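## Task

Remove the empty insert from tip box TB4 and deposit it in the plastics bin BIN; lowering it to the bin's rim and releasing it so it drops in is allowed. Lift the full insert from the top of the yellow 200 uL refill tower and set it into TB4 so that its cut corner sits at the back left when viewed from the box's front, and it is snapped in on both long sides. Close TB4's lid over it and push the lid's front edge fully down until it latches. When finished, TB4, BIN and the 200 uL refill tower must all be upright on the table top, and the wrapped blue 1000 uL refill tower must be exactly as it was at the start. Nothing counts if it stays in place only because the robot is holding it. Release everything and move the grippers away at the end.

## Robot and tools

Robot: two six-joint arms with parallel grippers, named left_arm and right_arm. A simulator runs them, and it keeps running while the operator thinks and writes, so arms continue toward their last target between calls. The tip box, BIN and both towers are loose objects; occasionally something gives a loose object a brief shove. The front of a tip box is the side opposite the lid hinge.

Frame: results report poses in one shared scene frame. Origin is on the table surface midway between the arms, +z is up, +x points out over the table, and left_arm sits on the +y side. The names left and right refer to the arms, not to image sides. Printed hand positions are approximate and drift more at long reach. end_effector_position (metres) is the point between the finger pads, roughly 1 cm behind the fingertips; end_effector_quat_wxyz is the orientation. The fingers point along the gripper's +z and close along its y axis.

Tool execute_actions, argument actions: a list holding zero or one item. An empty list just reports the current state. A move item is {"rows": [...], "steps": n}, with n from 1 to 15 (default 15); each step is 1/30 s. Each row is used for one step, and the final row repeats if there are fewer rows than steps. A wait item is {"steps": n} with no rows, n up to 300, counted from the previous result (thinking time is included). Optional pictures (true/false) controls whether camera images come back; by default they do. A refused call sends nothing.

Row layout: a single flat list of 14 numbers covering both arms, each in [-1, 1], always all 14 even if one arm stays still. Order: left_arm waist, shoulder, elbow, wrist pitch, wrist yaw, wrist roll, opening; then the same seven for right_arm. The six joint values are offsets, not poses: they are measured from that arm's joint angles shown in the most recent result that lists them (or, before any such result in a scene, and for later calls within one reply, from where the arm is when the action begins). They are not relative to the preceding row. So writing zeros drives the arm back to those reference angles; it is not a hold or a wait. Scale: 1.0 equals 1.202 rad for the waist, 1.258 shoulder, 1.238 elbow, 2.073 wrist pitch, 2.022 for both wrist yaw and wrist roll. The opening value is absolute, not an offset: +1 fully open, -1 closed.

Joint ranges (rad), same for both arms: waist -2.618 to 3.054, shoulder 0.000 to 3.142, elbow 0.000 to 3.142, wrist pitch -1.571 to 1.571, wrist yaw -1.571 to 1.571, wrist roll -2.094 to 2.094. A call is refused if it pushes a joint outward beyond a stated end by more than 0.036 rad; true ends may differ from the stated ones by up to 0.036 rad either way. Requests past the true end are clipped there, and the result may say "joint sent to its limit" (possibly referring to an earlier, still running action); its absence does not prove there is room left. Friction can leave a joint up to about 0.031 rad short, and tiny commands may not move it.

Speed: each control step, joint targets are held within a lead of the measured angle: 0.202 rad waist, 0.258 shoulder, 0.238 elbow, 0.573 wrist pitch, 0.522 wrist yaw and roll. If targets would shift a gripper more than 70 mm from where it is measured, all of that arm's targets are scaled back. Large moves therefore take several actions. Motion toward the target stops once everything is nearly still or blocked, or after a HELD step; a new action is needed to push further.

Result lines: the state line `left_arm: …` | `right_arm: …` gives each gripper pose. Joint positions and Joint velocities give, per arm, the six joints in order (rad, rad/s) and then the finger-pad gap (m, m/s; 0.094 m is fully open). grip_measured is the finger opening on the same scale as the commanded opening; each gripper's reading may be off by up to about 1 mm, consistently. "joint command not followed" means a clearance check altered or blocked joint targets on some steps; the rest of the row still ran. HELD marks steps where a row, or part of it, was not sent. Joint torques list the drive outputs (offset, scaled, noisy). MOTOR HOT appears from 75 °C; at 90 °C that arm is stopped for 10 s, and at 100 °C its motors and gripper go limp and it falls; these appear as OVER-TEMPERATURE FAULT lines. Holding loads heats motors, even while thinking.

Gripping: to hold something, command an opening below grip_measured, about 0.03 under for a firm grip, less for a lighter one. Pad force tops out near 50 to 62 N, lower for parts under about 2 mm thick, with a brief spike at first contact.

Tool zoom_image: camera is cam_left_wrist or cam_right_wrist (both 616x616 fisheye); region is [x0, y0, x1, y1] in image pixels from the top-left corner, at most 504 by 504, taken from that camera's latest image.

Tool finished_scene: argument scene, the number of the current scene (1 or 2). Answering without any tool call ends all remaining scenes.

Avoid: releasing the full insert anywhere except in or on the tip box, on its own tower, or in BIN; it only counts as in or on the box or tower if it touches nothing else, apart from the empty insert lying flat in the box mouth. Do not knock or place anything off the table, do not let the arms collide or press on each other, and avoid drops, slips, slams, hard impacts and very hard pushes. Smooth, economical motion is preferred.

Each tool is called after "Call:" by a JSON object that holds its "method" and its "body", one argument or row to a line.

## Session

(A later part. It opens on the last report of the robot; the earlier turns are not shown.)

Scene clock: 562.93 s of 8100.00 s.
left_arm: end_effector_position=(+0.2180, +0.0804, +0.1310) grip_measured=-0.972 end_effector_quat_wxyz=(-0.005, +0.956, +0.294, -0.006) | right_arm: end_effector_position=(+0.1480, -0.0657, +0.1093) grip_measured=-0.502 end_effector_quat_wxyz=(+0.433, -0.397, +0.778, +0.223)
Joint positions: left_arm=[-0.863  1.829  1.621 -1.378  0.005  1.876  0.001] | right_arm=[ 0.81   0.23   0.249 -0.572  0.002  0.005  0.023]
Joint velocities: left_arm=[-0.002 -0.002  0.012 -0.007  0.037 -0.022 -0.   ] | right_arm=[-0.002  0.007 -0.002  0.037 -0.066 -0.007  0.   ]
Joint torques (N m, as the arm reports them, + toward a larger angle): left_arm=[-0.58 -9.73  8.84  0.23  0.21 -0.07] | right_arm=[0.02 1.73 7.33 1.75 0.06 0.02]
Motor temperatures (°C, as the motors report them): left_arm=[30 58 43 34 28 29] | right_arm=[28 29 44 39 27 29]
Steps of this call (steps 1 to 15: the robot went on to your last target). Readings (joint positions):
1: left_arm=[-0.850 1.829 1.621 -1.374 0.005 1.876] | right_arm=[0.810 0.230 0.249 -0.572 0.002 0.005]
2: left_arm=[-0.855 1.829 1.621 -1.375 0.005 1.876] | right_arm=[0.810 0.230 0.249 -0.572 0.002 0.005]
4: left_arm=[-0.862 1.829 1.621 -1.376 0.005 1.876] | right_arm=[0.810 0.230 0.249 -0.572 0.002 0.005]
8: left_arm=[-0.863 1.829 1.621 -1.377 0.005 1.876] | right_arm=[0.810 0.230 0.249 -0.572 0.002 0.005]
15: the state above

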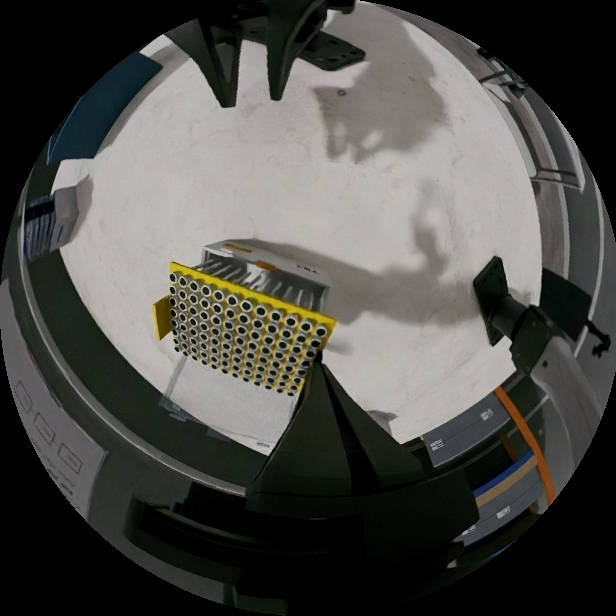

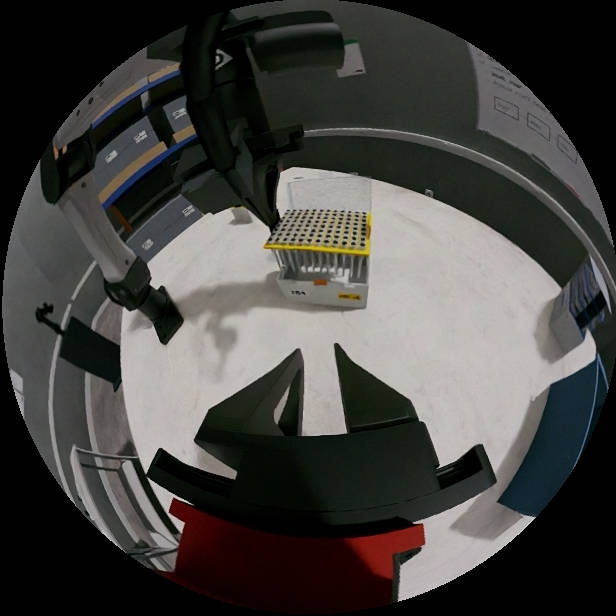

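Call:
{"method": "execute_actions", "body": {
  "actions": [
    {"rows":[[0,0,-0.014,0.006,0,-0.008,-1,0,0,0,0,0,0,-0.5],[0,0,-0.02,0.01,0,-0.013,-1,0,0,0,0,0,0,-0.5],[0,0,-0.025,0.014,0,-0.018,-1,0,0,0,0,0,0,-0.5],[0,0,-0.03,0.018,0,-0.018,-1,0,0,0,0,0,0,-0.5],[0,0,-0.035,0.021,0,-0.018,-1,0,0,0,0,0,0,-0.5],[0,0,-0.04,0.021,0,-0.018,-1,0,0,0,0,0,0,-0.5]],"steps":15}
  ],
  "pictures": false
}}

Call:
{"method": "execute_actions", "body": {
  "actions": [
    {"steps":12}
  ]
}}

Call:
{"method": "zoom_image", "body": {
  "camera": "cam_left_wrist",
  "region": [150, 210, 360, 350]
}}

Call:
{"method": "zoom_image", "body": {
  "camera": "cam_right_wrist",
  "region": [250, 200, 390, 320]
}}

Scene clock: 573.17 s of 8100.00 s.
left_arm: end_effector_position=(+0.2170, +0.0811, +0.1225) grip_measured=-0.972 end_effector_quat_wxyz=(-0.007, +0.952, +0.306, -0.008) | right_arm: end_effector_position=(+0.1480, -0.0657, +0.1093) grip_measured=-0.502 end_effector_quat_wxyz=(+0.433, -0.397, +0.778, +0.223)
Joint positions: left_arm=[-0.863  1.829  1.587 -1.35   0.005  1.851  0.001] | right_arm=[ 0.81   0.23   0.249 -0.572  0.002  0.005  0.023]
Joint velocities: left_arm=[-0.002 -0.017  0.012 -0.037  0.066 -0.037 -0.   ] | right_arm=[ 0.002 -0.002  0.002 -0.051 -0.022 -0.051 -0.   ]
Joint torques (N m, as the arm reports them, + toward a larger angle): left_arm=[ 0.14 -9.73  6.08  0.45  0.2  -0.2 ] | right_arm=[-0.02  1.69  7.31  1.73  0.06  0.02]
Motor temperatures (°C, as the motors report them): left_arm=[30 59 44 34 28 29] | right_arm=[28 29 44 39 27 29]
Steps of this call (steps 1 to 15: the robot went on to your last target; steps 16 to 90: nothing new was sent; then 6.73 s passed at rest; steps 91 to 105: all 15 steps of this action). Readings (joint positions):
91: left_arm=[-0.863 1.829 1.621 -1.378 0.005 1.875] | right_arm=[0.810 0.230 0.249 -0.572 0.002 0.005]
92: left_arm=[-0.863 1.829 1.621 -1.377 0.005 1.873] | right_arm=[0.810 0.230 0.249 -0.572 0.002 0.005]
94: left_arm=[-0.863 1.829 1.615 -1.370 0.005 1.865] | right_arm=[0.810 0.230 0.249 -0.572 0.002 0.005]
98: left_arm=[-0.863 1.829 1.591 -1.356 0.005 1.856] | right_arm=[0.810 0.230 0.249 -0.572 0.002 0.005]
105: the state above

Scene clock: 573.57 s of 8100.00 s.
left_arm: end_effector_position=(+0.2175, +0.0808, +0.1225) grip_measured=-0.972 end_effector_quat_wxyz=(-0.006, +0.952, +0.306, -0.007) | right_arm: end_effector_position=(+0.1480, -0.0657, +0.1093) grip_measured=-0.502 end_effector_quat_wxyz=(+0.433, -0.397, +0.778, +0.223)
Joint positions: left_arm=[-0.863  1.829  1.587 -1.347  0.005  1.85   0.001] | right_arm=[ 0.81   0.23   0.249 -0.572  0.002  0.005  0.023]
Joint velocities: left_arm=[ 0.012 -0.007 -0.002 -0.022  0.007 -0.022  0.   ] | right_arm=[ 0.002 -0.002  0.012 -0.037  0.007 -0.037 -0.   ]
Joint torques (N m, as the arm reports them, + toward a larger angle): left_arm=[ 0.15 -9.77  6.07  0.47  0.2  -0.19] | right_arm=[0.01 1.73 7.32 1.74 0.07 0.03]
Motor temperatures (°C, as the motors report them): left_arm=[30 59 44 34 28 29] | right_arm=[28 29 44 39 27 29]
Steps of this call (steps 1 to 12: the robot went on to your last target). Readings (joint positions):
1: left_arm=[-0.863 1.829 1.587 -1.349 0.005 1.851] | right_arm=[0.810 0.230 0.249 -0.572 0.002 0.005]
2: left_arm=[-0.863 1.829 1.587 -1.349 0.005 1.851] | right_arm=[0.810 0.230 0.249 -0.572 0.002 0.005]
4: left_arm=[-0.863 1.829 1.587 -1.348 0.005 1.850] | right_arm=[0.810 0.230 0.249 -0.572 0.002 0.005]
8: left_arm=[-0.863 1.829 1.587 -1.348 0.005 1.850] | right_arm=[0.810 0.230 0.249 -0.572 0.002 0.005]
12: the state above

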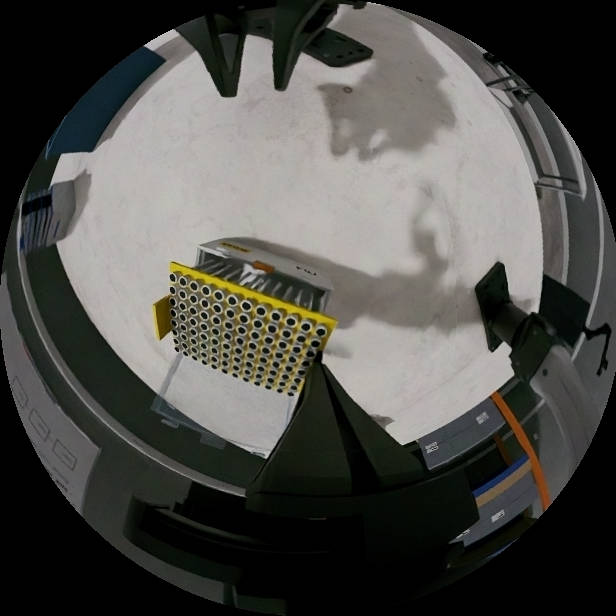

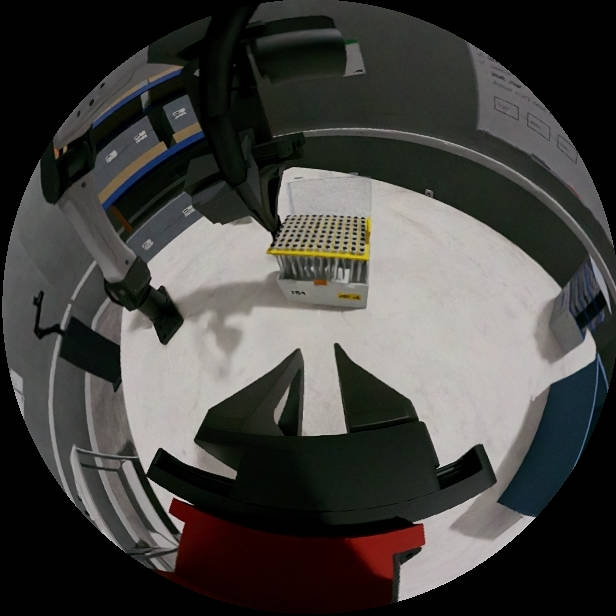

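Region (150, 210, 360, 350) of cam_left_wrist's 616x616 image, scaled by 2.400, with more detail than that image has.

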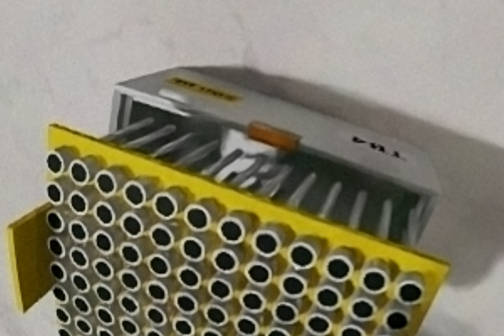

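Region (250, 200, 390, 320) of cam_right_wrist's 616x616 image, scaled by 3.600, with more detail than that image has; it fills the top 432 rows of this view, and the rest is white.

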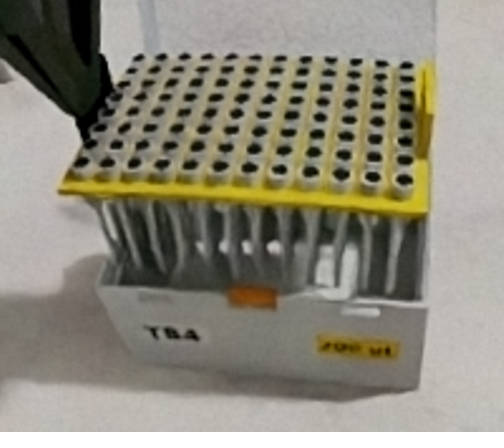

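Call:
{"method": "execute_actions", "body": {
  "actions": [
    {"rows":[[0,0,0,0.008,0,0,-1,0,0,0,0,0,0,-0.5],[0,0,0,0.012,0,0,-1,0,0,0,0,0,0,-0.5],[0,0,0,0.015,0,0,-1,0,0,0,0,0,0,-0.5],[0,0,-0.014,0.018,0,0,-1,0,0,0,0,0,0,-0.5],[0,0,-0.019,0.021,0,0,-1,0,0,0,0,0,0,-0.5],[0,0,-0.023,0.024,0,0,-1,0,0,0,0,0,0,-0.5],[0,0,-0.027,0.027,0,0,-1,0,0,0,0,0,0,-0.5],[0,0,-0.031,0.029,0,0,-1,0,0,0,0,0,0,-0.5],[0,0,-0.035,0.029,0,0,-1,0,0,0,0,0,0,-0.5],[0,0,-0.04,0.029,0,0,-1,0,0,0,0,0,0,-0.5]],"steps":15}
  ],
  "pictures": false
}}

Call:
{"method": "execute_actions", "body": {
  "actions": [
    {"steps":12}
  ]
}}

Call:
{"method": "zoom_image", "body": {
  "camera": "cam_left_wrist",
  "region": [150, 210, 360, 350]
}}

Call:
{"method": "zoom_image", "body": {
  "camera": "cam_right_wrist",
  "region": [250, 200, 390, 320]
}}

Scene clock: 586.90 s of 8100.00 s.
left_arm: end_effector_position=(+0.2188, +0.0797, +0.1141) grip_measured=-0.972 end_effector_quat_wxyz=(-0.003, +0.952, +0.306, -0.005) | right_arm: end_effector_position=(+0.1480, -0.0657, +0.1093) grip_measured=-0.502 end_effector_quat_wxyz=(+0.433, -0.397, +0.778, +0.223)
Joint positions: left_arm=[-0.863  1.829  1.554 -1.306  0.005  1.849  0.001] | right_arm=[ 0.81   0.23   0.249 -0.572  0.002  0.005  0.023]
Joint velocities: left_arm=[-0.017  0.007 -0.007  0.022 -0.066 -0.066  0.001] | right_arm=[ 0.012 -0.007  0.007 -0.037 -0.022 -0.051 -0.   ]
Joint torques (N m, as the arm reports them, + toward a larger angle): left_arm=[ 0.12 -9.67  6.03  0.51  0.19 -0.08] | right_arm=[-0.04  1.67  7.33  1.74  0.05  0.03]
Motor temperatures (°C, as the motors report them): left_arm=[30 59 44 34 28 29] | right_arm=[28 29 44 39 27 29]
Steps of this call (steps 1 to 15: the robot went on to your last target; steps 16 to 90: nothing new was sent; then 9.83 s passed at rest; steps 91 to 105: all 15 steps of this action). Readings (joint positions):
91: left_arm=[-0.863 1.829 1.587 -1.347 0.005 1.849] | right_arm=[0.810 0.230 0.249 -0.572 0.002 0.005]
92: left_arm=[-0.863 1.829 1.587 -1.346 0.005 1.849] | right_arm=[0.810 0.230 0.249 -0.572 0.002 0.005]
94: left_arm=[-0.863 1.829 1.587 -1.340 0.005 1.849] | right_arm=[0.810 0.230 0.249 -0.572 0.002 0.005]
98: left_arm=[-0.863 1.829 1.578 -1.319 0.005 1.849] | right_arm=[0.810 0.230 0.249 -0.572 0.002 0.005]
105: the state above

Scene clock: 587.30 s of 8100.00 s.
left_arm: end_effector_position=(+0.2199, +0.0789, +0.1141) grip_measured=-0.972 end_effector_quat_wxyz=(-0.001, +0.952, +0.306, -0.004) | right_arm: end_effector_position=(+0.1480, -0.0657, +0.1093) grip_measured=-0.502 end_effector_quat_wxyz=(+0.433, -0.397, +0.778, +0.223)
Joint positions: left_arm=[-0.863  1.829  1.554 -1.301  0.005  1.849  0.001] | right_arm=[ 0.81   0.23   0.249 -0.572  0.002  0.005  0.023]
Joint velocities: left_arm=[-0.002 -0.012  0.007 -0.037  0.022  0.022  0.001] | right_arm=[-0.002 -0.012  0.007  0.051 -0.037 -0.066  0.001]
Joint torques (N m, as the arm reports them, + toward a larger angle): left_arm=[ 0.15 -9.73  6.06  0.5   0.2  -0.08] | right_arm=[-0.03  1.7   7.29  1.73  0.06  0.03]
Motor temperatures (°C, as the motors report them): left_arm=[30 59 44 34 28 29] | right_arm=[28 29 44 39 27 29]
Steps of this call (steps 1 to 12: the robot went on to your last target). Readings (joint positions):
1: left_arm=[-0.863 1.829 1.554 -1.305 0.005 1.849] | right_arm=[0.810 0.230 0.249 -0.572 0.002 0.005]
2: left_arm=[-0.863 1.829 1.554 -1.304 0.005 1.849] | right_arm=[0.810 0.230 0.249 -0.572 0.002 0.005]
4: left_arm=[-0.863 1.829 1.554 -1.303 0.005 1.849] | right_arm=[0.810 0.230 0.249 -0.572 0.002 0.005]
8: left_arm=[-0.863 1.829 1.554 -1.301 0.005 1.849] | right_arm=[0.810 0.230 0.249 -0.572 0.002 0.005]
12: the state above

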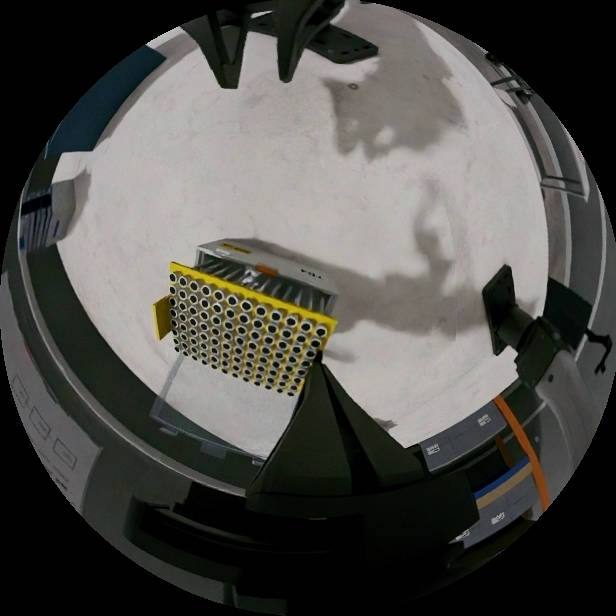

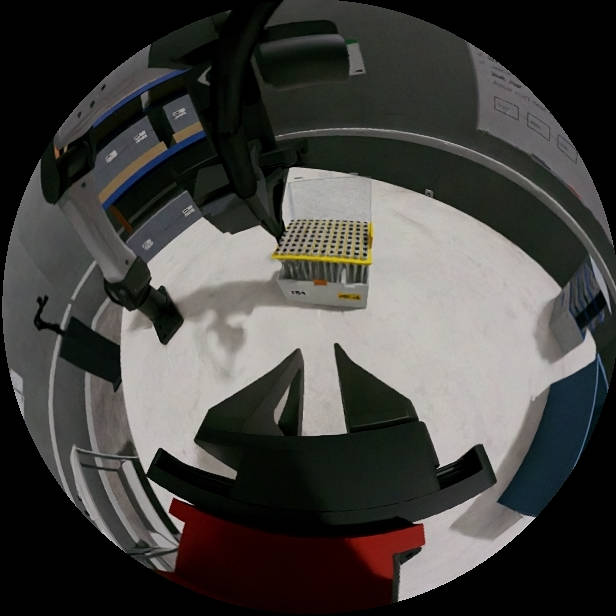

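Region (150, 210, 360, 350) of cam_left_wrist's 616x616 image, scaled by 2.400, with more detail than that image has.

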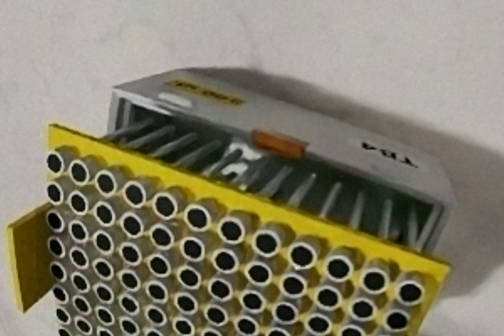

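Region (250, 200, 390, 320) of cam_right_wrist's 616x616 image, scaled by 3.600, with more detail than that image has; it fills the top 432 rows of this view, and the rest is white.

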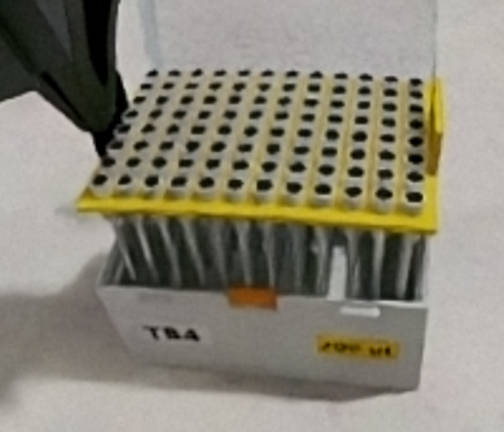

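Call:
{"method": "execute_actions", "body": {
  "actions": [
    {"rows":[[0,0,-0.012,0.008,0,0,-1,0,0,0,0,0,0,-0.5],[0,0,-0.016,0.011,0,0,-1,0,0,0,0,0,0,-0.5],[0,0,-0.02,0.014,0,0,-1,0,0,0,0,0,0,-0.5],[0,0,-0.024,0.017,0,0,-1,0,0,0,0,0,0,-0.5],[0,0,-0.028,0.02,0,0,-1,0,0,0,0,0,0,-0.5],[0,0,-0.032,0.023,0,0,-1,0,0,0,0,0,0,-0.5],[0,0,-0.036,0.026,0,0,-1,0,0,0,0,0,0,-0.5],[0,0,-0.04,0.029,0,0,-1,0,0,0,0,0,0,-0.5],[0,0,-0.044,0.032,0,0,-1,0,0,0,0,0,0,-0.5],[0,0,-0.048,0.035,0,0,-1,0,0,0,0,0,0,-0.5],[0,0,-0.052,0.038,0,0,-1,0,0,0,0,0,0,-0.5],[0,0,-0.056,0.038,0,0,-1,0,0,0,0,0,0,-0.5],[0,0,-0.061,0.038,0,0,-1,0,0,0,0,0,0,-0.5]],"steps":15}
  ],
  "pictures": false
}}

Call:
{"method": "execute_actions", "body": {
  "actions": [
    {"steps":12}
  ]
}}

Call:
{"method": "zoom_image", "body": {
  "camera": "cam_left_wrist",
  "region": [150, 210, 360, 350]
}}

Call:
{"method": "zoom_image", "body": {
  "camera": "cam_right_wrist",
  "region": [250, 200, 390, 320]
}}

Scene clock: 597.90 s of 8100.00 s.
left_arm: end_effector_position=(+0.2190, +0.0796, +0.0999) grip_measured=-0.972 end_effector_quat_wxyz=(-0.001, +0.952, +0.306, -0.004) | right_arm: end_effector_position=(+0.1480, -0.0657, +0.1093) grip_measured=-0.502 end_effector_quat_wxyz=(+0.433, -0.397, +0.778, +0.223)
Joint positions: left_arm=[-0.863  1.829  1.497 -1.245  0.005  1.849  0.001] | right_arm=[ 0.81   0.23   0.249 -0.572  0.002  0.005  0.023]
Joint velocities: left_arm=[-0.022  0.012 -0.066  0.007  0.007 -0.007  0.   ] | right_arm=[ 0.022 -0.007 -0.022 -0.051  0.037 -0.022 -0.001]
Joint torques (N m, as the arm reports them, + toward a larger angle): left_arm=[ 0.11 -9.77  6.29  0.51  0.2  -0.08] | right_arm=[0.01 1.73 7.3  1.74 0.06 0.02]
Motor temperatures (°C, as the motors report them): left_arm=[30 60 43 34 28 29] | right_arm=[28 29 44 40 27 29]
Steps of this call (steps 1 to 15: the robot went on to your last target; steps 16 to 90: nothing new was sent; then 7.10 s passed at rest; steps 91 to 105: all 15 steps of this action). Readings (joint positions):
91: left_arm=[-0.863 1.829 1.554 -1.300 0.005 1.849] | right_arm=[0.810 0.230 0.249 -0.572 0.002 0.005]
92: left_arm=[-0.863 1.829 1.554 -1.300 0.005 1.849] | right_arm=[0.810 0.230 0.249 -0.572 0.002 0.005]
94: left_arm=[-0.863 1.829 1.552 -1.294 0.005 1.849] | right_arm=[0.810 0.230 0.249 -0.572 0.002 0.005]
98: left_arm=[-0.863 1.829 1.531 -1.274 0.005 1.849] | right_arm=[0.810 0.230 0.249 -0.572 0.002 0.005]
105: the state above

Scene clock: 598.30 s of 8100.00 s.
left_arm: end_effector_position=(+0.2202, +0.0786, +0.0992) grip_measured=-0.972 end_effector_quat_wxyz=(+0.002, +0.952, +0.306, -0.002) | right_arm: end_effector_position=(+0.1480, -0.0657, +0.1093) grip_measured=-0.502 end_effector_quat_wxyz=(+0.433, -0.397, +0.778, +0.223)
Joint positions: left_arm=[-0.863  1.829  1.495 -1.236  0.005  1.849  0.001] | right_arm=[ 0.81   0.23   0.249 -0.572  0.002  0.005  0.023]
Joint velocities: left_arm=[-0.002  0.007 -0.002 -0.007  0.007 -0.051 -0.001] | right_arm=[ 0.012 -0.002 -0.002  0.007 -0.095  0.022  0.   ]
Joint torques (N m, as the arm reports them, + toward a larger angle): left_arm=[ 0.11 -9.68  6.01  0.53  0.21 -0.09] | right_arm=[0.03 1.75 7.32 1.73 0.05 0.02]
Motor temperatures (°C, as the motors report them): left_arm=[30 60 43 34 28 29] | right_arm=[28 29 44 40 27 29]
Steps of this call (steps 1 to 12: the robot went on to your last target). Readings (joint positions):
1: left_arm=[-0.863 1.829 1.496 -1.244 0.005 1.849] | right_arm=[0.810 0.230 0.249 -0.572 0.002 0.005]
2: left_arm=[-0.863 1.829 1.495 -1.243 0.005 1.849] | right_arm=[0.810 0.230 0.249 -0.572 0.002 0.005]
4: left_arm=[-0.863 1.829 1.495 -1.241 0.005 1.849] | right_arm=[0.810 0.230 0.249 -0.572 0.002 0.005]
8: left_arm=[-0.863 1.829 1.495 -1.237 0.005 1.849] | right_arm=[0.810 0.230 0.249 -0.572 0.002 0.005]
12: the state above

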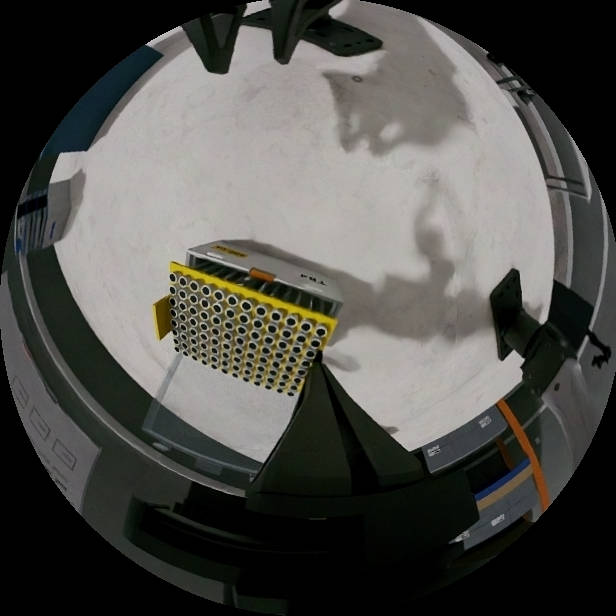

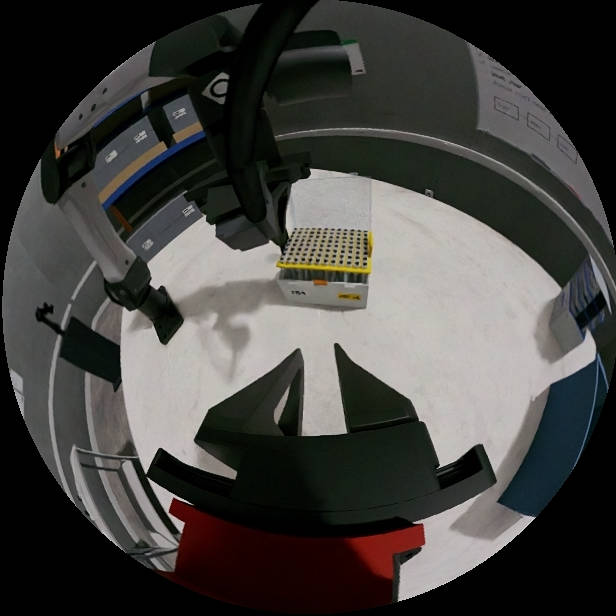

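Region (150, 210, 360, 350) of cam_left_wrist's 616x616 image, scaled by 2.400, with more detail than that image has.

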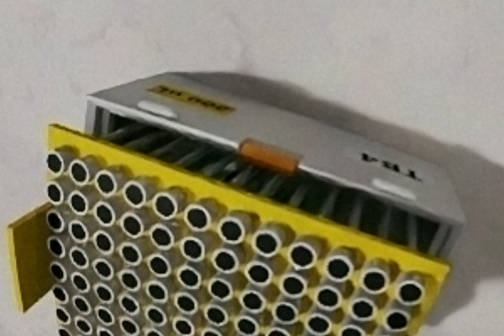

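Region (250, 200, 390, 320) of cam_right_wrist's 616x616 image, scaled by 3.600, with more detail than that image has; it fills the top 432 rows of this view, and the rest is white.

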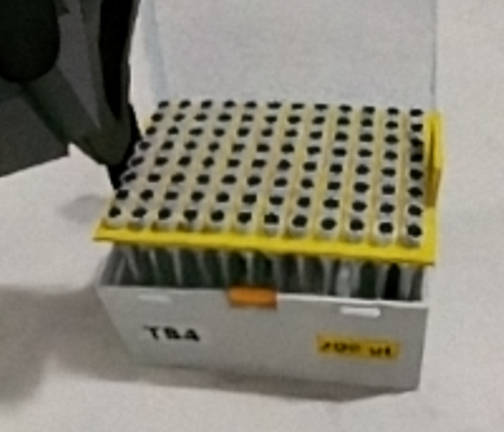

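Call:
{"method": "execute_actions", "body": {
  "actions": [
    {"rows":[[0,0,-0.012,0.007,0,0,-1,0,0,0,0,0,0,-0.5],[0,0,-0.016,0.01,0,0,-1,0,0,0,0,0,0,-0.5],[0,0,-0.02,0.013,0,0,-1,0,0,0,0,0,0,-0.5],[0,0,-0.024,0.016,0,0,-1,0,0,0,0,0,0,-0.5],[0,0,-0.028,0.019,0,0,-1,0,0,0,0,0,0,-0.5],[0,0,-0.032,0.022,0,0,-1,0,0,0,0,0,0,-0.5],[0,0,-0.036,0.025,0,0,-1,0,0,0,0,0,0,-0.5],[0,0,-0.04,0.028,0,0,-1,0,0,0,0,0,0,-0.5],[0,0,-0.044,0.03,0,0,-1,0,0,0,0,0,0,-0.5],[0,0,-0.048,0.032,0,0,-1,0,0,0,0,0,0,-0.5],[0,0,-0.052,0.034,0,0,-1,0,0,0,0,0,0,-0.5],[0,0,-0.056,0.034,0,0,-1,0,0,0,0,0,0,-0.5],[0,0,-0.061,0.034,0,0,-1,0,0,0,0,0,0,-0.5]],"steps":15}
  ],
  "pictures": false
}}

Call:
{"method": "execute_actions", "body": {
  "actions": [
    {"steps":12}
  ]
}}

Call:
{"method": "zoom_image", "body": {
  "camera": "cam_left_wrist",
  "region": [140, 220, 370, 420]
}}

Call:
{"method": "zoom_image", "body": {
  "camera": "cam_right_wrist",
  "region": [250, 200, 390, 320]
}}

Scene clock: 611.17 s of 8100.00 s.
left_arm: end_effector_position=(+0.2175, +0.0807, +0.0852) grip_measured=-0.972 end_effector_quat_wxyz=(-0.001, +0.952, +0.306, -0.004) | right_arm: end_effector_position=(+0.1480, -0.0657, +0.1093) grip_measured=-0.502 end_effector_quat_wxyz=(+0.433, -0.397, +0.778, +0.223)
Joint positions: left_arm=[-0.863  1.829  1.439 -1.187  0.005  1.849  0.001] | right_arm=[ 0.81   0.23   0.249 -0.572  0.002  0.005  0.023]
Joint velocities: left_arm=[-0.002  0.007 -0.081  0.051  0.022 -0.051  0.   ] | right_arm=[-0.012 -0.012  0.017  0.022  0.007  0.007 -0.001]
Joint torques (N m, as the arm reports them, + toward a larger angle): left_arm=[ 0.12 -9.68  6.19  0.54  0.19 -0.08] | right_arm=[-0.01  1.71  7.31  1.75  0.06  0.02]
Motor temperatures (°C, as the motors report them): left_arm=[30 60 43 34 28 29] | right_arm=[28 29 44 40 27 29]
Steps of this call (steps 1 to 15: the robot went on to your last target; steps 16 to 90: nothing new was sent; then 9.37 s passed at rest; steps 91 to 105: all 15 steps of this action). Readings (joint positions):
91: left_arm=[-0.863 1.829 1.495 -1.236 0.005 1.849] | right_arm=[0.810 0.230 0.249 -0.572 0.002 0.005]
92: left_arm=[-0.863 1.829 1.495 -1.235 0.005 1.849] | right_arm=[0.810 0.230 0.249 -0.572 0.002 0.005]
94: left_arm=[-0.863 1.829 1.493 -1.230 0.005 1.849] | right_arm=[0.810 0.230 0.249 -0.572 0.002 0.005]
98: left_arm=[-0.863 1.829 1.473 -1.211 0.005 1.849] | right_arm=[0.810 0.230 0.249 -0.572 0.002 0.005]
105: the state above

Scene clock: 611.57 s of 8100.00 s.
left_arm: end_effector_position=(+0.2183, +0.0801, +0.0844) grip_measured=-0.972 end_effector_quat_wxyz=(+0.001, +0.952, +0.306, -0.003) | right_arm: end_effector_position=(+0.1480, -0.0657, +0.1093) grip_measured=-0.502 end_effector_quat_wxyz=(+0.433, -0.397, +0.778, +0.223)
Joint positions: left_arm=[-0.863  1.829  1.436 -1.18   0.005  1.849  0.001] | right_arm=[ 0.81   0.23   0.249 -0.572  0.002  0.005  0.023]
Joint velocities: left_arm=[ 0.002 -0.012  0.002  0.007 -0.037  0.037 -0.   ] | right_arm=[-0.007  0.012 -0.002 -0.051 -0.037  0.051  0.   ]
Joint torques (N m, as the arm reports them, + toward a larger angle): left_arm=[ 0.13 -9.74  6.    0.51  0.2  -0.08] | right_arm=[-0.02  1.68  7.32  1.74  0.06  0.02]
Motor temperatures (°C, as the motors report them): left_arm=[30 60 43 34 28 29] | right_arm=[28 29 44 40 27 29]
Steps of this call (steps 1 to 12: the robot went on to your last target). Readings (joint positions):
1: left_arm=[-0.863 1.829 1.437 -1.187 0.005 1.849] | right_arm=[0.810 0.230 0.249 -0.572 0.002 0.005]
2: left_arm=[-0.863 1.829 1.436 -1.186 0.005 1.849] | right_arm=[0.810 0.230 0.249 -0.572 0.002 0.005]
4: left_arm=[-0.863 1.829 1.436 -1.184 0.005 1.849] | right_arm=[0.810 0.230 0.249 -0.572 0.002 0.005]
8: left_arm=[-0.863 1.829 1.436 -1.181 0.005 1.849] | right_arm=[0.810 0.230 0.249 -0.572 0.002 0.005]
12: the state above

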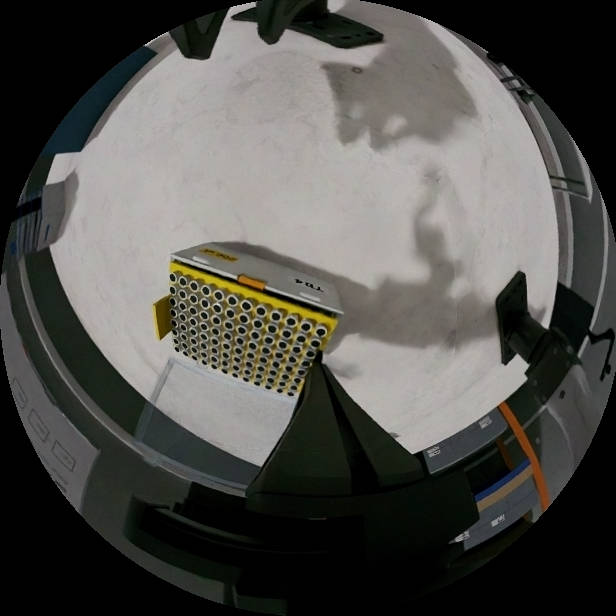

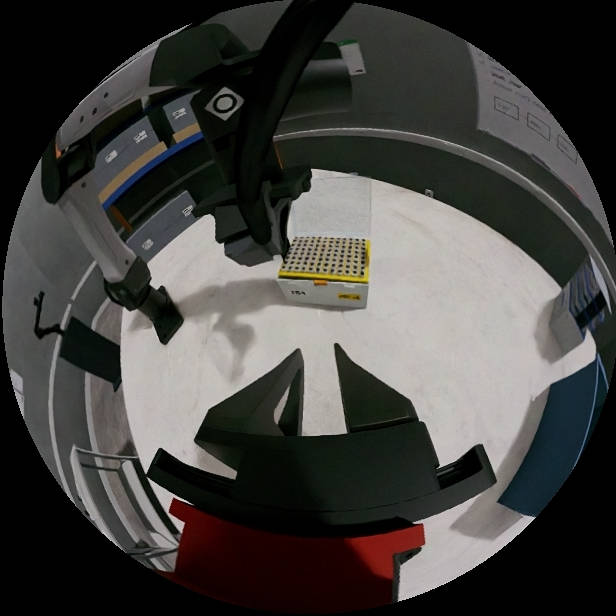

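Region (140, 220, 370, 420) of cam_left_wrist's 616x616 image, scaled by 2.191, with more detail than that image has; it fills the top 438 rows of this view, and the rest is white.

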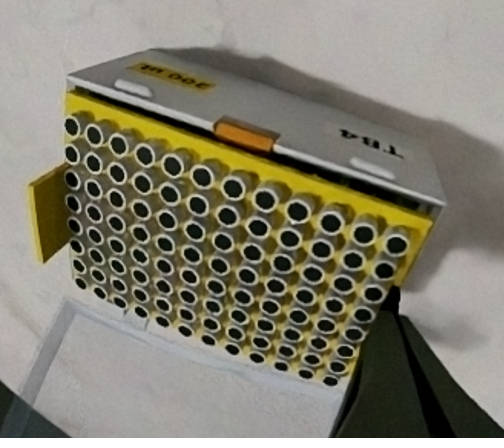

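Region (250, 200, 390, 320) of cam_right_wrist's 616x616 image, scaled by 3.600, with more detail than that image has; it fills the top 432 rows of this view, and the rest is white.

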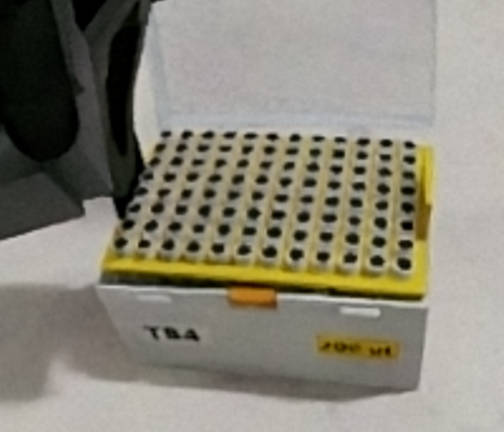

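Call:
{"method": "execute_actions", "body": {
  "actions": [
    {"rows":[[0,0,-0.012,0.006,0,0,-1,0,0,0,0,0,0,-0.5],[0,0,-0.015,0.008,0,0,-1,0,0,0,0,0,0,-0.5],[0,0,-0.018,0.01,0,0,-1,0,0,0,0,0,0,-0.5],[0,0,-0.021,0.012,0,0,-1,0,0,0,0,0,0,-0.5],[0,0,-0.024,0.014,0,0,-1,0,0,0,0,0,0,-0.5],[0,0,-0.027,0.016,0,0,-1,0,0,0,0,0,0,-0.5],[0,0,-0.03,0.018,0,0,-1,0,0,0,0,0,0,-0.5],[0,0,-0.033,0.02,0,0,-1,0,0,0,0,0,0,-0.5],[0,0,-0.036,0.02,0,0,-1,0,0,0,0,0,0,-0.5],[0,0,-0.039,0.02,0,0,-1,0,0,0,0,0,0,-0.5]],"steps":15}
  ],
  "pictures": false
}}

Call:
{"method": "execute_actions", "body": {
  "actions": [
    {"steps":10}
  ]
}}

Call:
{"method": "zoom_image", "body": {
  "camera": "cam_left_wrist",
  "region": [140, 220, 370, 420]
}}

Call:
{"method": "zoom_image", "body": {
  "camera": "cam_right_wrist",
  "region": [250, 200, 390, 320]
}}

Scene clock: 623.63 s of 8100.00 s.
left_arm: end_effector_position=(+0.2166, +0.0815, +0.0772) grip_measured=-0.972 end_effector_quat_wxyz=(-0.001, +0.952, +0.306, -0.004) | right_arm: end_effector_position=(+0.1480, -0.0657, +0.1093) grip_measured=-0.502 end_effector_quat_wxyz=(+0.433, -0.397, +0.778, +0.223)
Joint positions: left_arm=[-0.863  1.829  1.407 -1.155  0.005  1.849  0.001] | right_arm=[ 0.81   0.23   0.249 -0.572  0.002  0.005  0.023]
Joint velocities: left_arm=[-0.017  0.012 -0.007 -0.037 -0.007  0.037  0.001] | right_arm=[-0.007 -0.022 -0.002 -0.007 -0.022 -0.066 -0.001]
Joint torques (N m, as the arm reports them, + toward a larger angle): left_arm=[ 0.17 -9.67  5.73  0.55  0.2  -0.08] | right_arm=[-0.01  1.7   7.3   1.73  0.06  0.02]
Motor temperatures (°C, as the motors report them): left_arm=[30 60 43 33 28 29] | right_arm=[28 29 44 40 27 29]
Steps of this call (steps 1 to 15: the robot went on to your last target; steps 16 to 90: nothing new was sent; then 8.57 s passed at rest; steps 91 to 105: all 15 steps of this action). Readings (joint positions):
91: left_arm=[-0.863 1.829 1.436 -1.179 0.005 1.849] | right_arm=[0.810 0.230 0.249 -0.572 0.002 0.005]
92: left_arm=[-0.863 1.829 1.436 -1.179 0.005 1.849] | right_arm=[0.810 0.230 0.249 -0.572 0.002 0.005]
94: left_arm=[-0.863 1.829 1.436 -1.177 0.005 1.849] | right_arm=[0.810 0.230 0.249 -0.572 0.002 0.005]
98: left_arm=[-0.863 1.829 1.421 -1.165 0.005 1.849] | right_arm=[0.810 0.230 0.249 -0.572 0.002 0.005]
105: the state above

Scene clock: 623.97 s of 8100.00 s.
left_arm: end_effector_position=(+0.2167, +0.0814, +0.0772) grip_measured=-0.972 end_effector_quat_wxyz=(-0.001, +0.952, +0.306, -0.004) | right_arm: end_effector_position=(+0.1480, -0.0657, +0.1093) grip_measured=-0.502 end_effector_quat_wxyz=(+0.433, -0.397, +0.778, +0.223)
Joint positions: left_arm=[-0.863  1.829  1.407 -1.154  0.005  1.849  0.001] | right_arm=[ 0.81   0.23   0.249 -0.572  0.002  0.005  0.023]
Joint velocities: left_arm=[-0.017 -0.002  0.007 -0.051 -0.007  0.007  0.002] | right_arm=[-0.007  0.012  0.012  0.022 -0.022  0.022 -0.001]
Joint torques (N m, as the arm reports them, + toward a larger angle): left_arm=[ 0.1  -9.7   5.73  0.53  0.19 -0.07] | right_arm=[-0.01  1.74  7.32  1.73  0.06  0.03]
Motor temperatures (°C, as the motors report them): left_arm=[30 60 43 33 28 29] | right_arm=[28 29 44 40 27 29]
Steps of this call (steps 1 to 10: the robot went on to your last target). Readings (joint positions):
1: left_arm=[-0.863 1.829 1.407 -1.154 0.005 1.849] | right_arm=[0.810 0.230 0.249 -0.572 0.002 0.005]
2: left_arm=[-0.863 1.829 1.407 -1.154 0.005 1.849] | right_arm=[0.810 0.230 0.249 -0.572 0.002 0.005]
4: left_arm=[-0.863 1.829 1.407 -1.154 0.005 1.849] | right_arm=[0.810 0.230 0.249 -0.572 0.002 0.005]
8: left_arm=[-0.863 1.829 1.407 -1.154 0.005 1.849] | right_arm=[0.810 0.230 0.249 -0.572 0.002 0.005]
10: the state above

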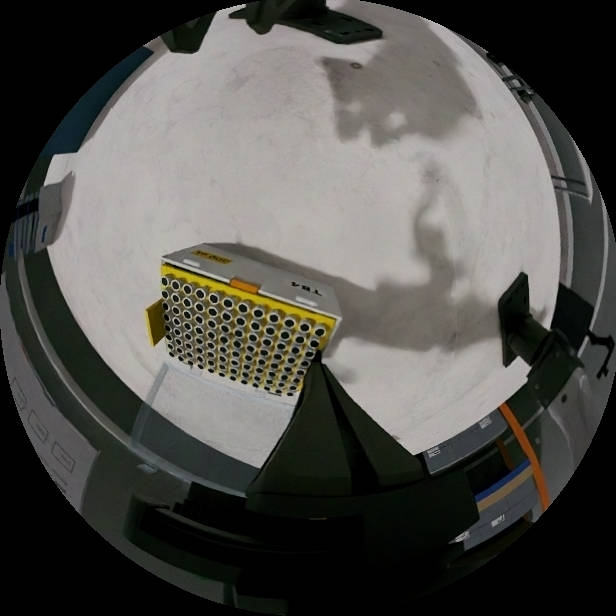

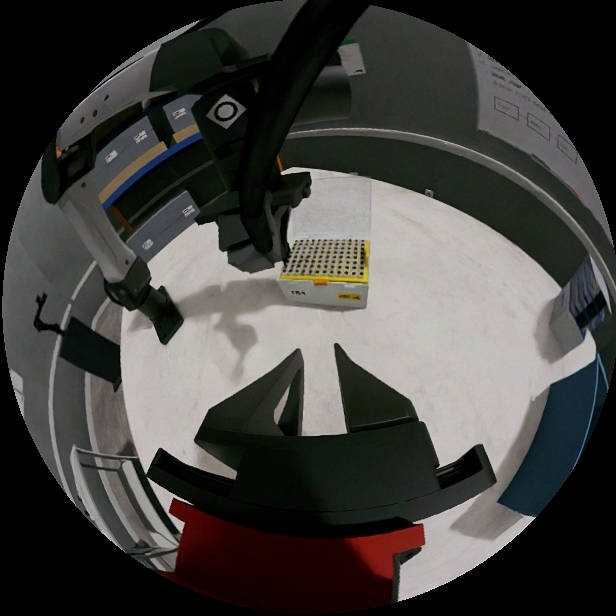

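Region (140, 220, 370, 420) of cam_left_wrist's 616x616 image, scaled by 2.191, with more detail than that image has; it fills the top 438 rows of this view, and the rest is white.

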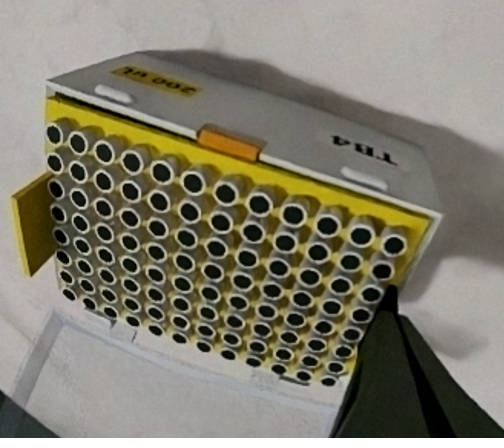

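Region (250, 200, 390, 320) of cam_right_wrist's 616x616 image, scaled by 3.600, with more detail than that image has; it fills the top 432 rows of this view, and the rest is white.

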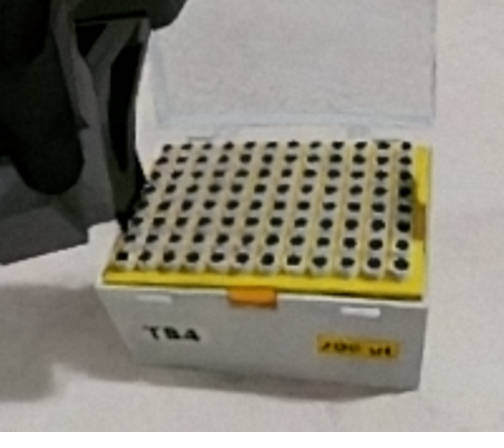

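Call:
{"method": "execute_actions", "body": {
  "actions": [
    {"rows":[[0,0,0.016,-0.006,0,0,-1,0,0,0,0,0,0,-0.5],[0,0,0.022,-0.009,0,0,-1,0,0,0,0,0,0,-0.5],[0,0,0.027,-0.012,0,0,-1,0,0,0,0,0,0,-0.5],[0,0,0.031,-0.014,0,0,-1,0,0,0,0,0,0,-0.5],[0,0,0.031,-0.014,0,0,-1,0,0,0,0,0,0,-0.5],[0,0,0.031,-0.014,0,0.008,-1,0,0,0,0,0,0,-0.5],[0,0,0.031,-0.014,0,0.014,-1,0,0,0,0,0,0,-0.5],[0,0,0.031,-0.014,0,0.02,-1,0,0,0,0,0,0,-0.5]],"steps":15}
  ],
  "pictures": false
}}

Call:
{"method": "execute_actions", "body": {
  "actions": [
    {"steps":10}
  ]
}}

Call:
{"method": "zoom_image", "body": {
  "camera": "cam_left_wrist",
  "region": [140, 220, 370, 420]
}}

Scene clock: 634.37 s of 8100.00 s.
left_arm: end_effector_position=(+0.2183, +0.0801, +0.0826) grip_measured=-0.972 end_effector_quat_wxyz=(+0.001, +0.956, +0.294, -0.002) | right_arm: end_effector_position=(+0.1480, -0.0657, +0.1093) grip_measured=-0.502 end_effector_quat_wxyz=(+0.433, -0.397, +0.778, +0.223)
Joint positions: left_arm=[-0.863  1.829  1.428 -1.171  0.005  1.875  0.001] | right_arm=[ 0.81   0.23   0.249 -0.572  0.002  0.005  0.023]
Joint velocities: left_arm=[-0.002 -0.002 -0.002 -0.022 -0.051 -0.022 -0.001] | right_arm=[-0.017 -0.012  0.017 -0.066  0.037 -0.007  0.   ]
Joint torques (N m, as the arm reports them, + toward a larger angle): left_arm=[ 0.15 -9.67  8.9   0.24  0.2   0.03] | right_arm=[-0.02  1.71  7.29  1.74  0.06  0.02]
Motor temperatures (°C, as the motors report them): left_arm=[30 61 42 33 28 29] | right_arm=[28 29 45 40 27 29]
Steps of this call (steps 1 to 15: the robot went on to your last target; steps 16 to 90: nothing new was sent; then 6.90 s passed at rest; steps 91 to 105: all 15 steps of this action). Readings (joint positions):
91: left_arm=[-0.863 1.829 1.407 -1.154 0.005 1.849] | right_arm=[0.810 0.230 0.249 -0.572 0.002 0.005]
92: left_arm=[-0.863 1.829 1.409 -1.155 0.005 1.849] | right_arm=[0.810 0.230 0.249 -0.572 0.002 0.005]
94: left_arm=[-0.863 1.829 1.417 -1.162 0.005 1.849] | right_arm=[0.810 0.230 0.249 -0.572 0.002 0.005]
98: left_arm=[-0.863 1.829 1.428 -1.168 0.005 1.858] | right_arm=[0.810 0.230 0.249 -0.572 0.002 0.005]
105: the state above

Scene clock: 634.70 s of 8100.00 s.
left_arm: end_effector_position=(+0.2183, +0.0801, +0.0826) grip_measured=-0.972 end_effector_quat_wxyz=(+0.001, +0.956, +0.293, -0.002) | right_arm: end_effector_position=(+0.1480, -0.0657, +0.1093) grip_measured=-0.502 end_effector_quat_wxyz=(+0.433, -0.397, +0.778, +0.223)
Joint positions: left_arm=[-0.863  1.829  1.428 -1.171  0.005  1.878  0.001] | right_arm=[ 0.81   0.23   0.249 -0.572  0.002  0.005  0.023]
Joint velocities: left_arm=[-0.002 -0.007  0.007 -0.037  0.051  0.037 -0.001] | right_arm=[-0.002 -0.012  0.002  0.022  0.051 -0.007 -0.   ]
Joint torques (N m, as the arm reports them, + toward a larger angle): left_arm=[ 0.13 -9.69  8.91  0.26  0.19  0.06] | right_arm=[0.   1.7  7.32 1.75 0.06 0.02]
Motor temperatures (°C, as the motors report them): left_arm=[30 61 42 33 28 29] | right_arm=[28 29 45 40 27 29]
Steps of this call (steps 1 to 10: the robot went on to your last target). Readings (joint positions):
1: left_arm=[-0.863 1.829 1.428 -1.171 0.005 1.875] | right_arm=[0.810 0.230 0.249 -0.572 0.002 0.005]
2: left_arm=[-0.863 1.829 1.428 -1.171 0.005 1.876] | right_arm=[0.810 0.230 0.249 -0.572 0.002 0.005]
4: left_arm=[-0.863 1.829 1.428 -1.171 0.005 1.877] | right_arm=[0.810 0.230 0.249 -0.572 0.002 0.005]
8: left_arm=[-0.863 1.829 1.428 -1.171 0.005 1.878] | right_arm=[0.810 0.230 0.249 -0.572 0.002 0.005]
10: the state above

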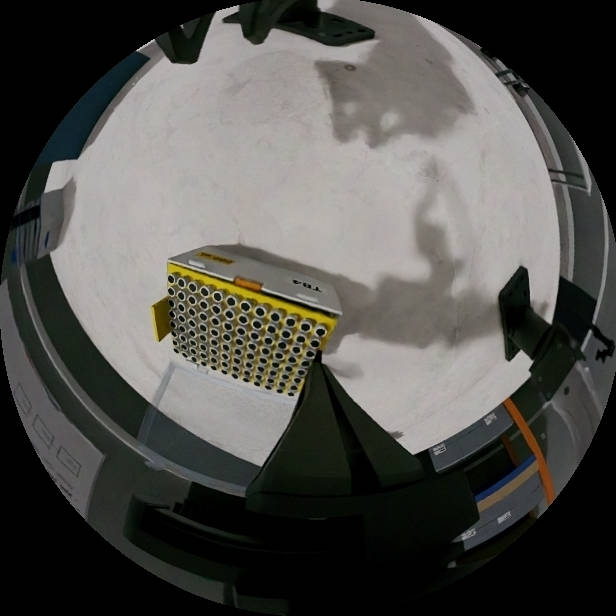

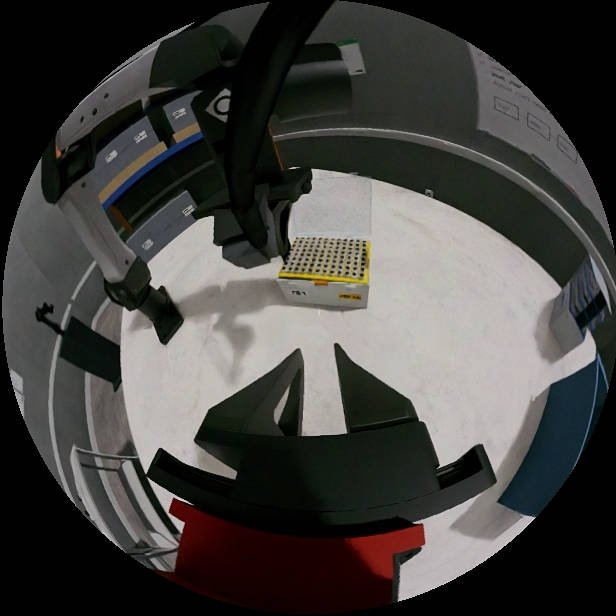

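Region (140, 220, 370, 420) of cam_left_wrist's 616x616 image, scaled by 2.191, with more detail than that image has; it fills the top 438 rows of this view, and the rest is white.

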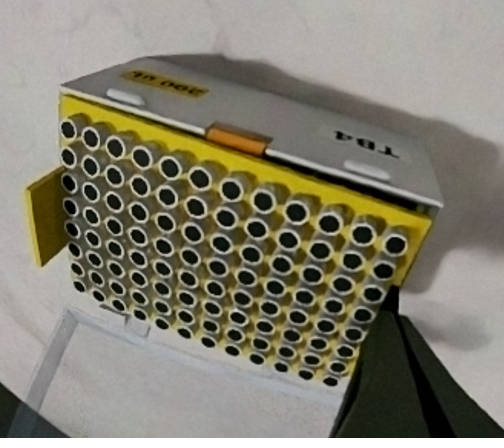

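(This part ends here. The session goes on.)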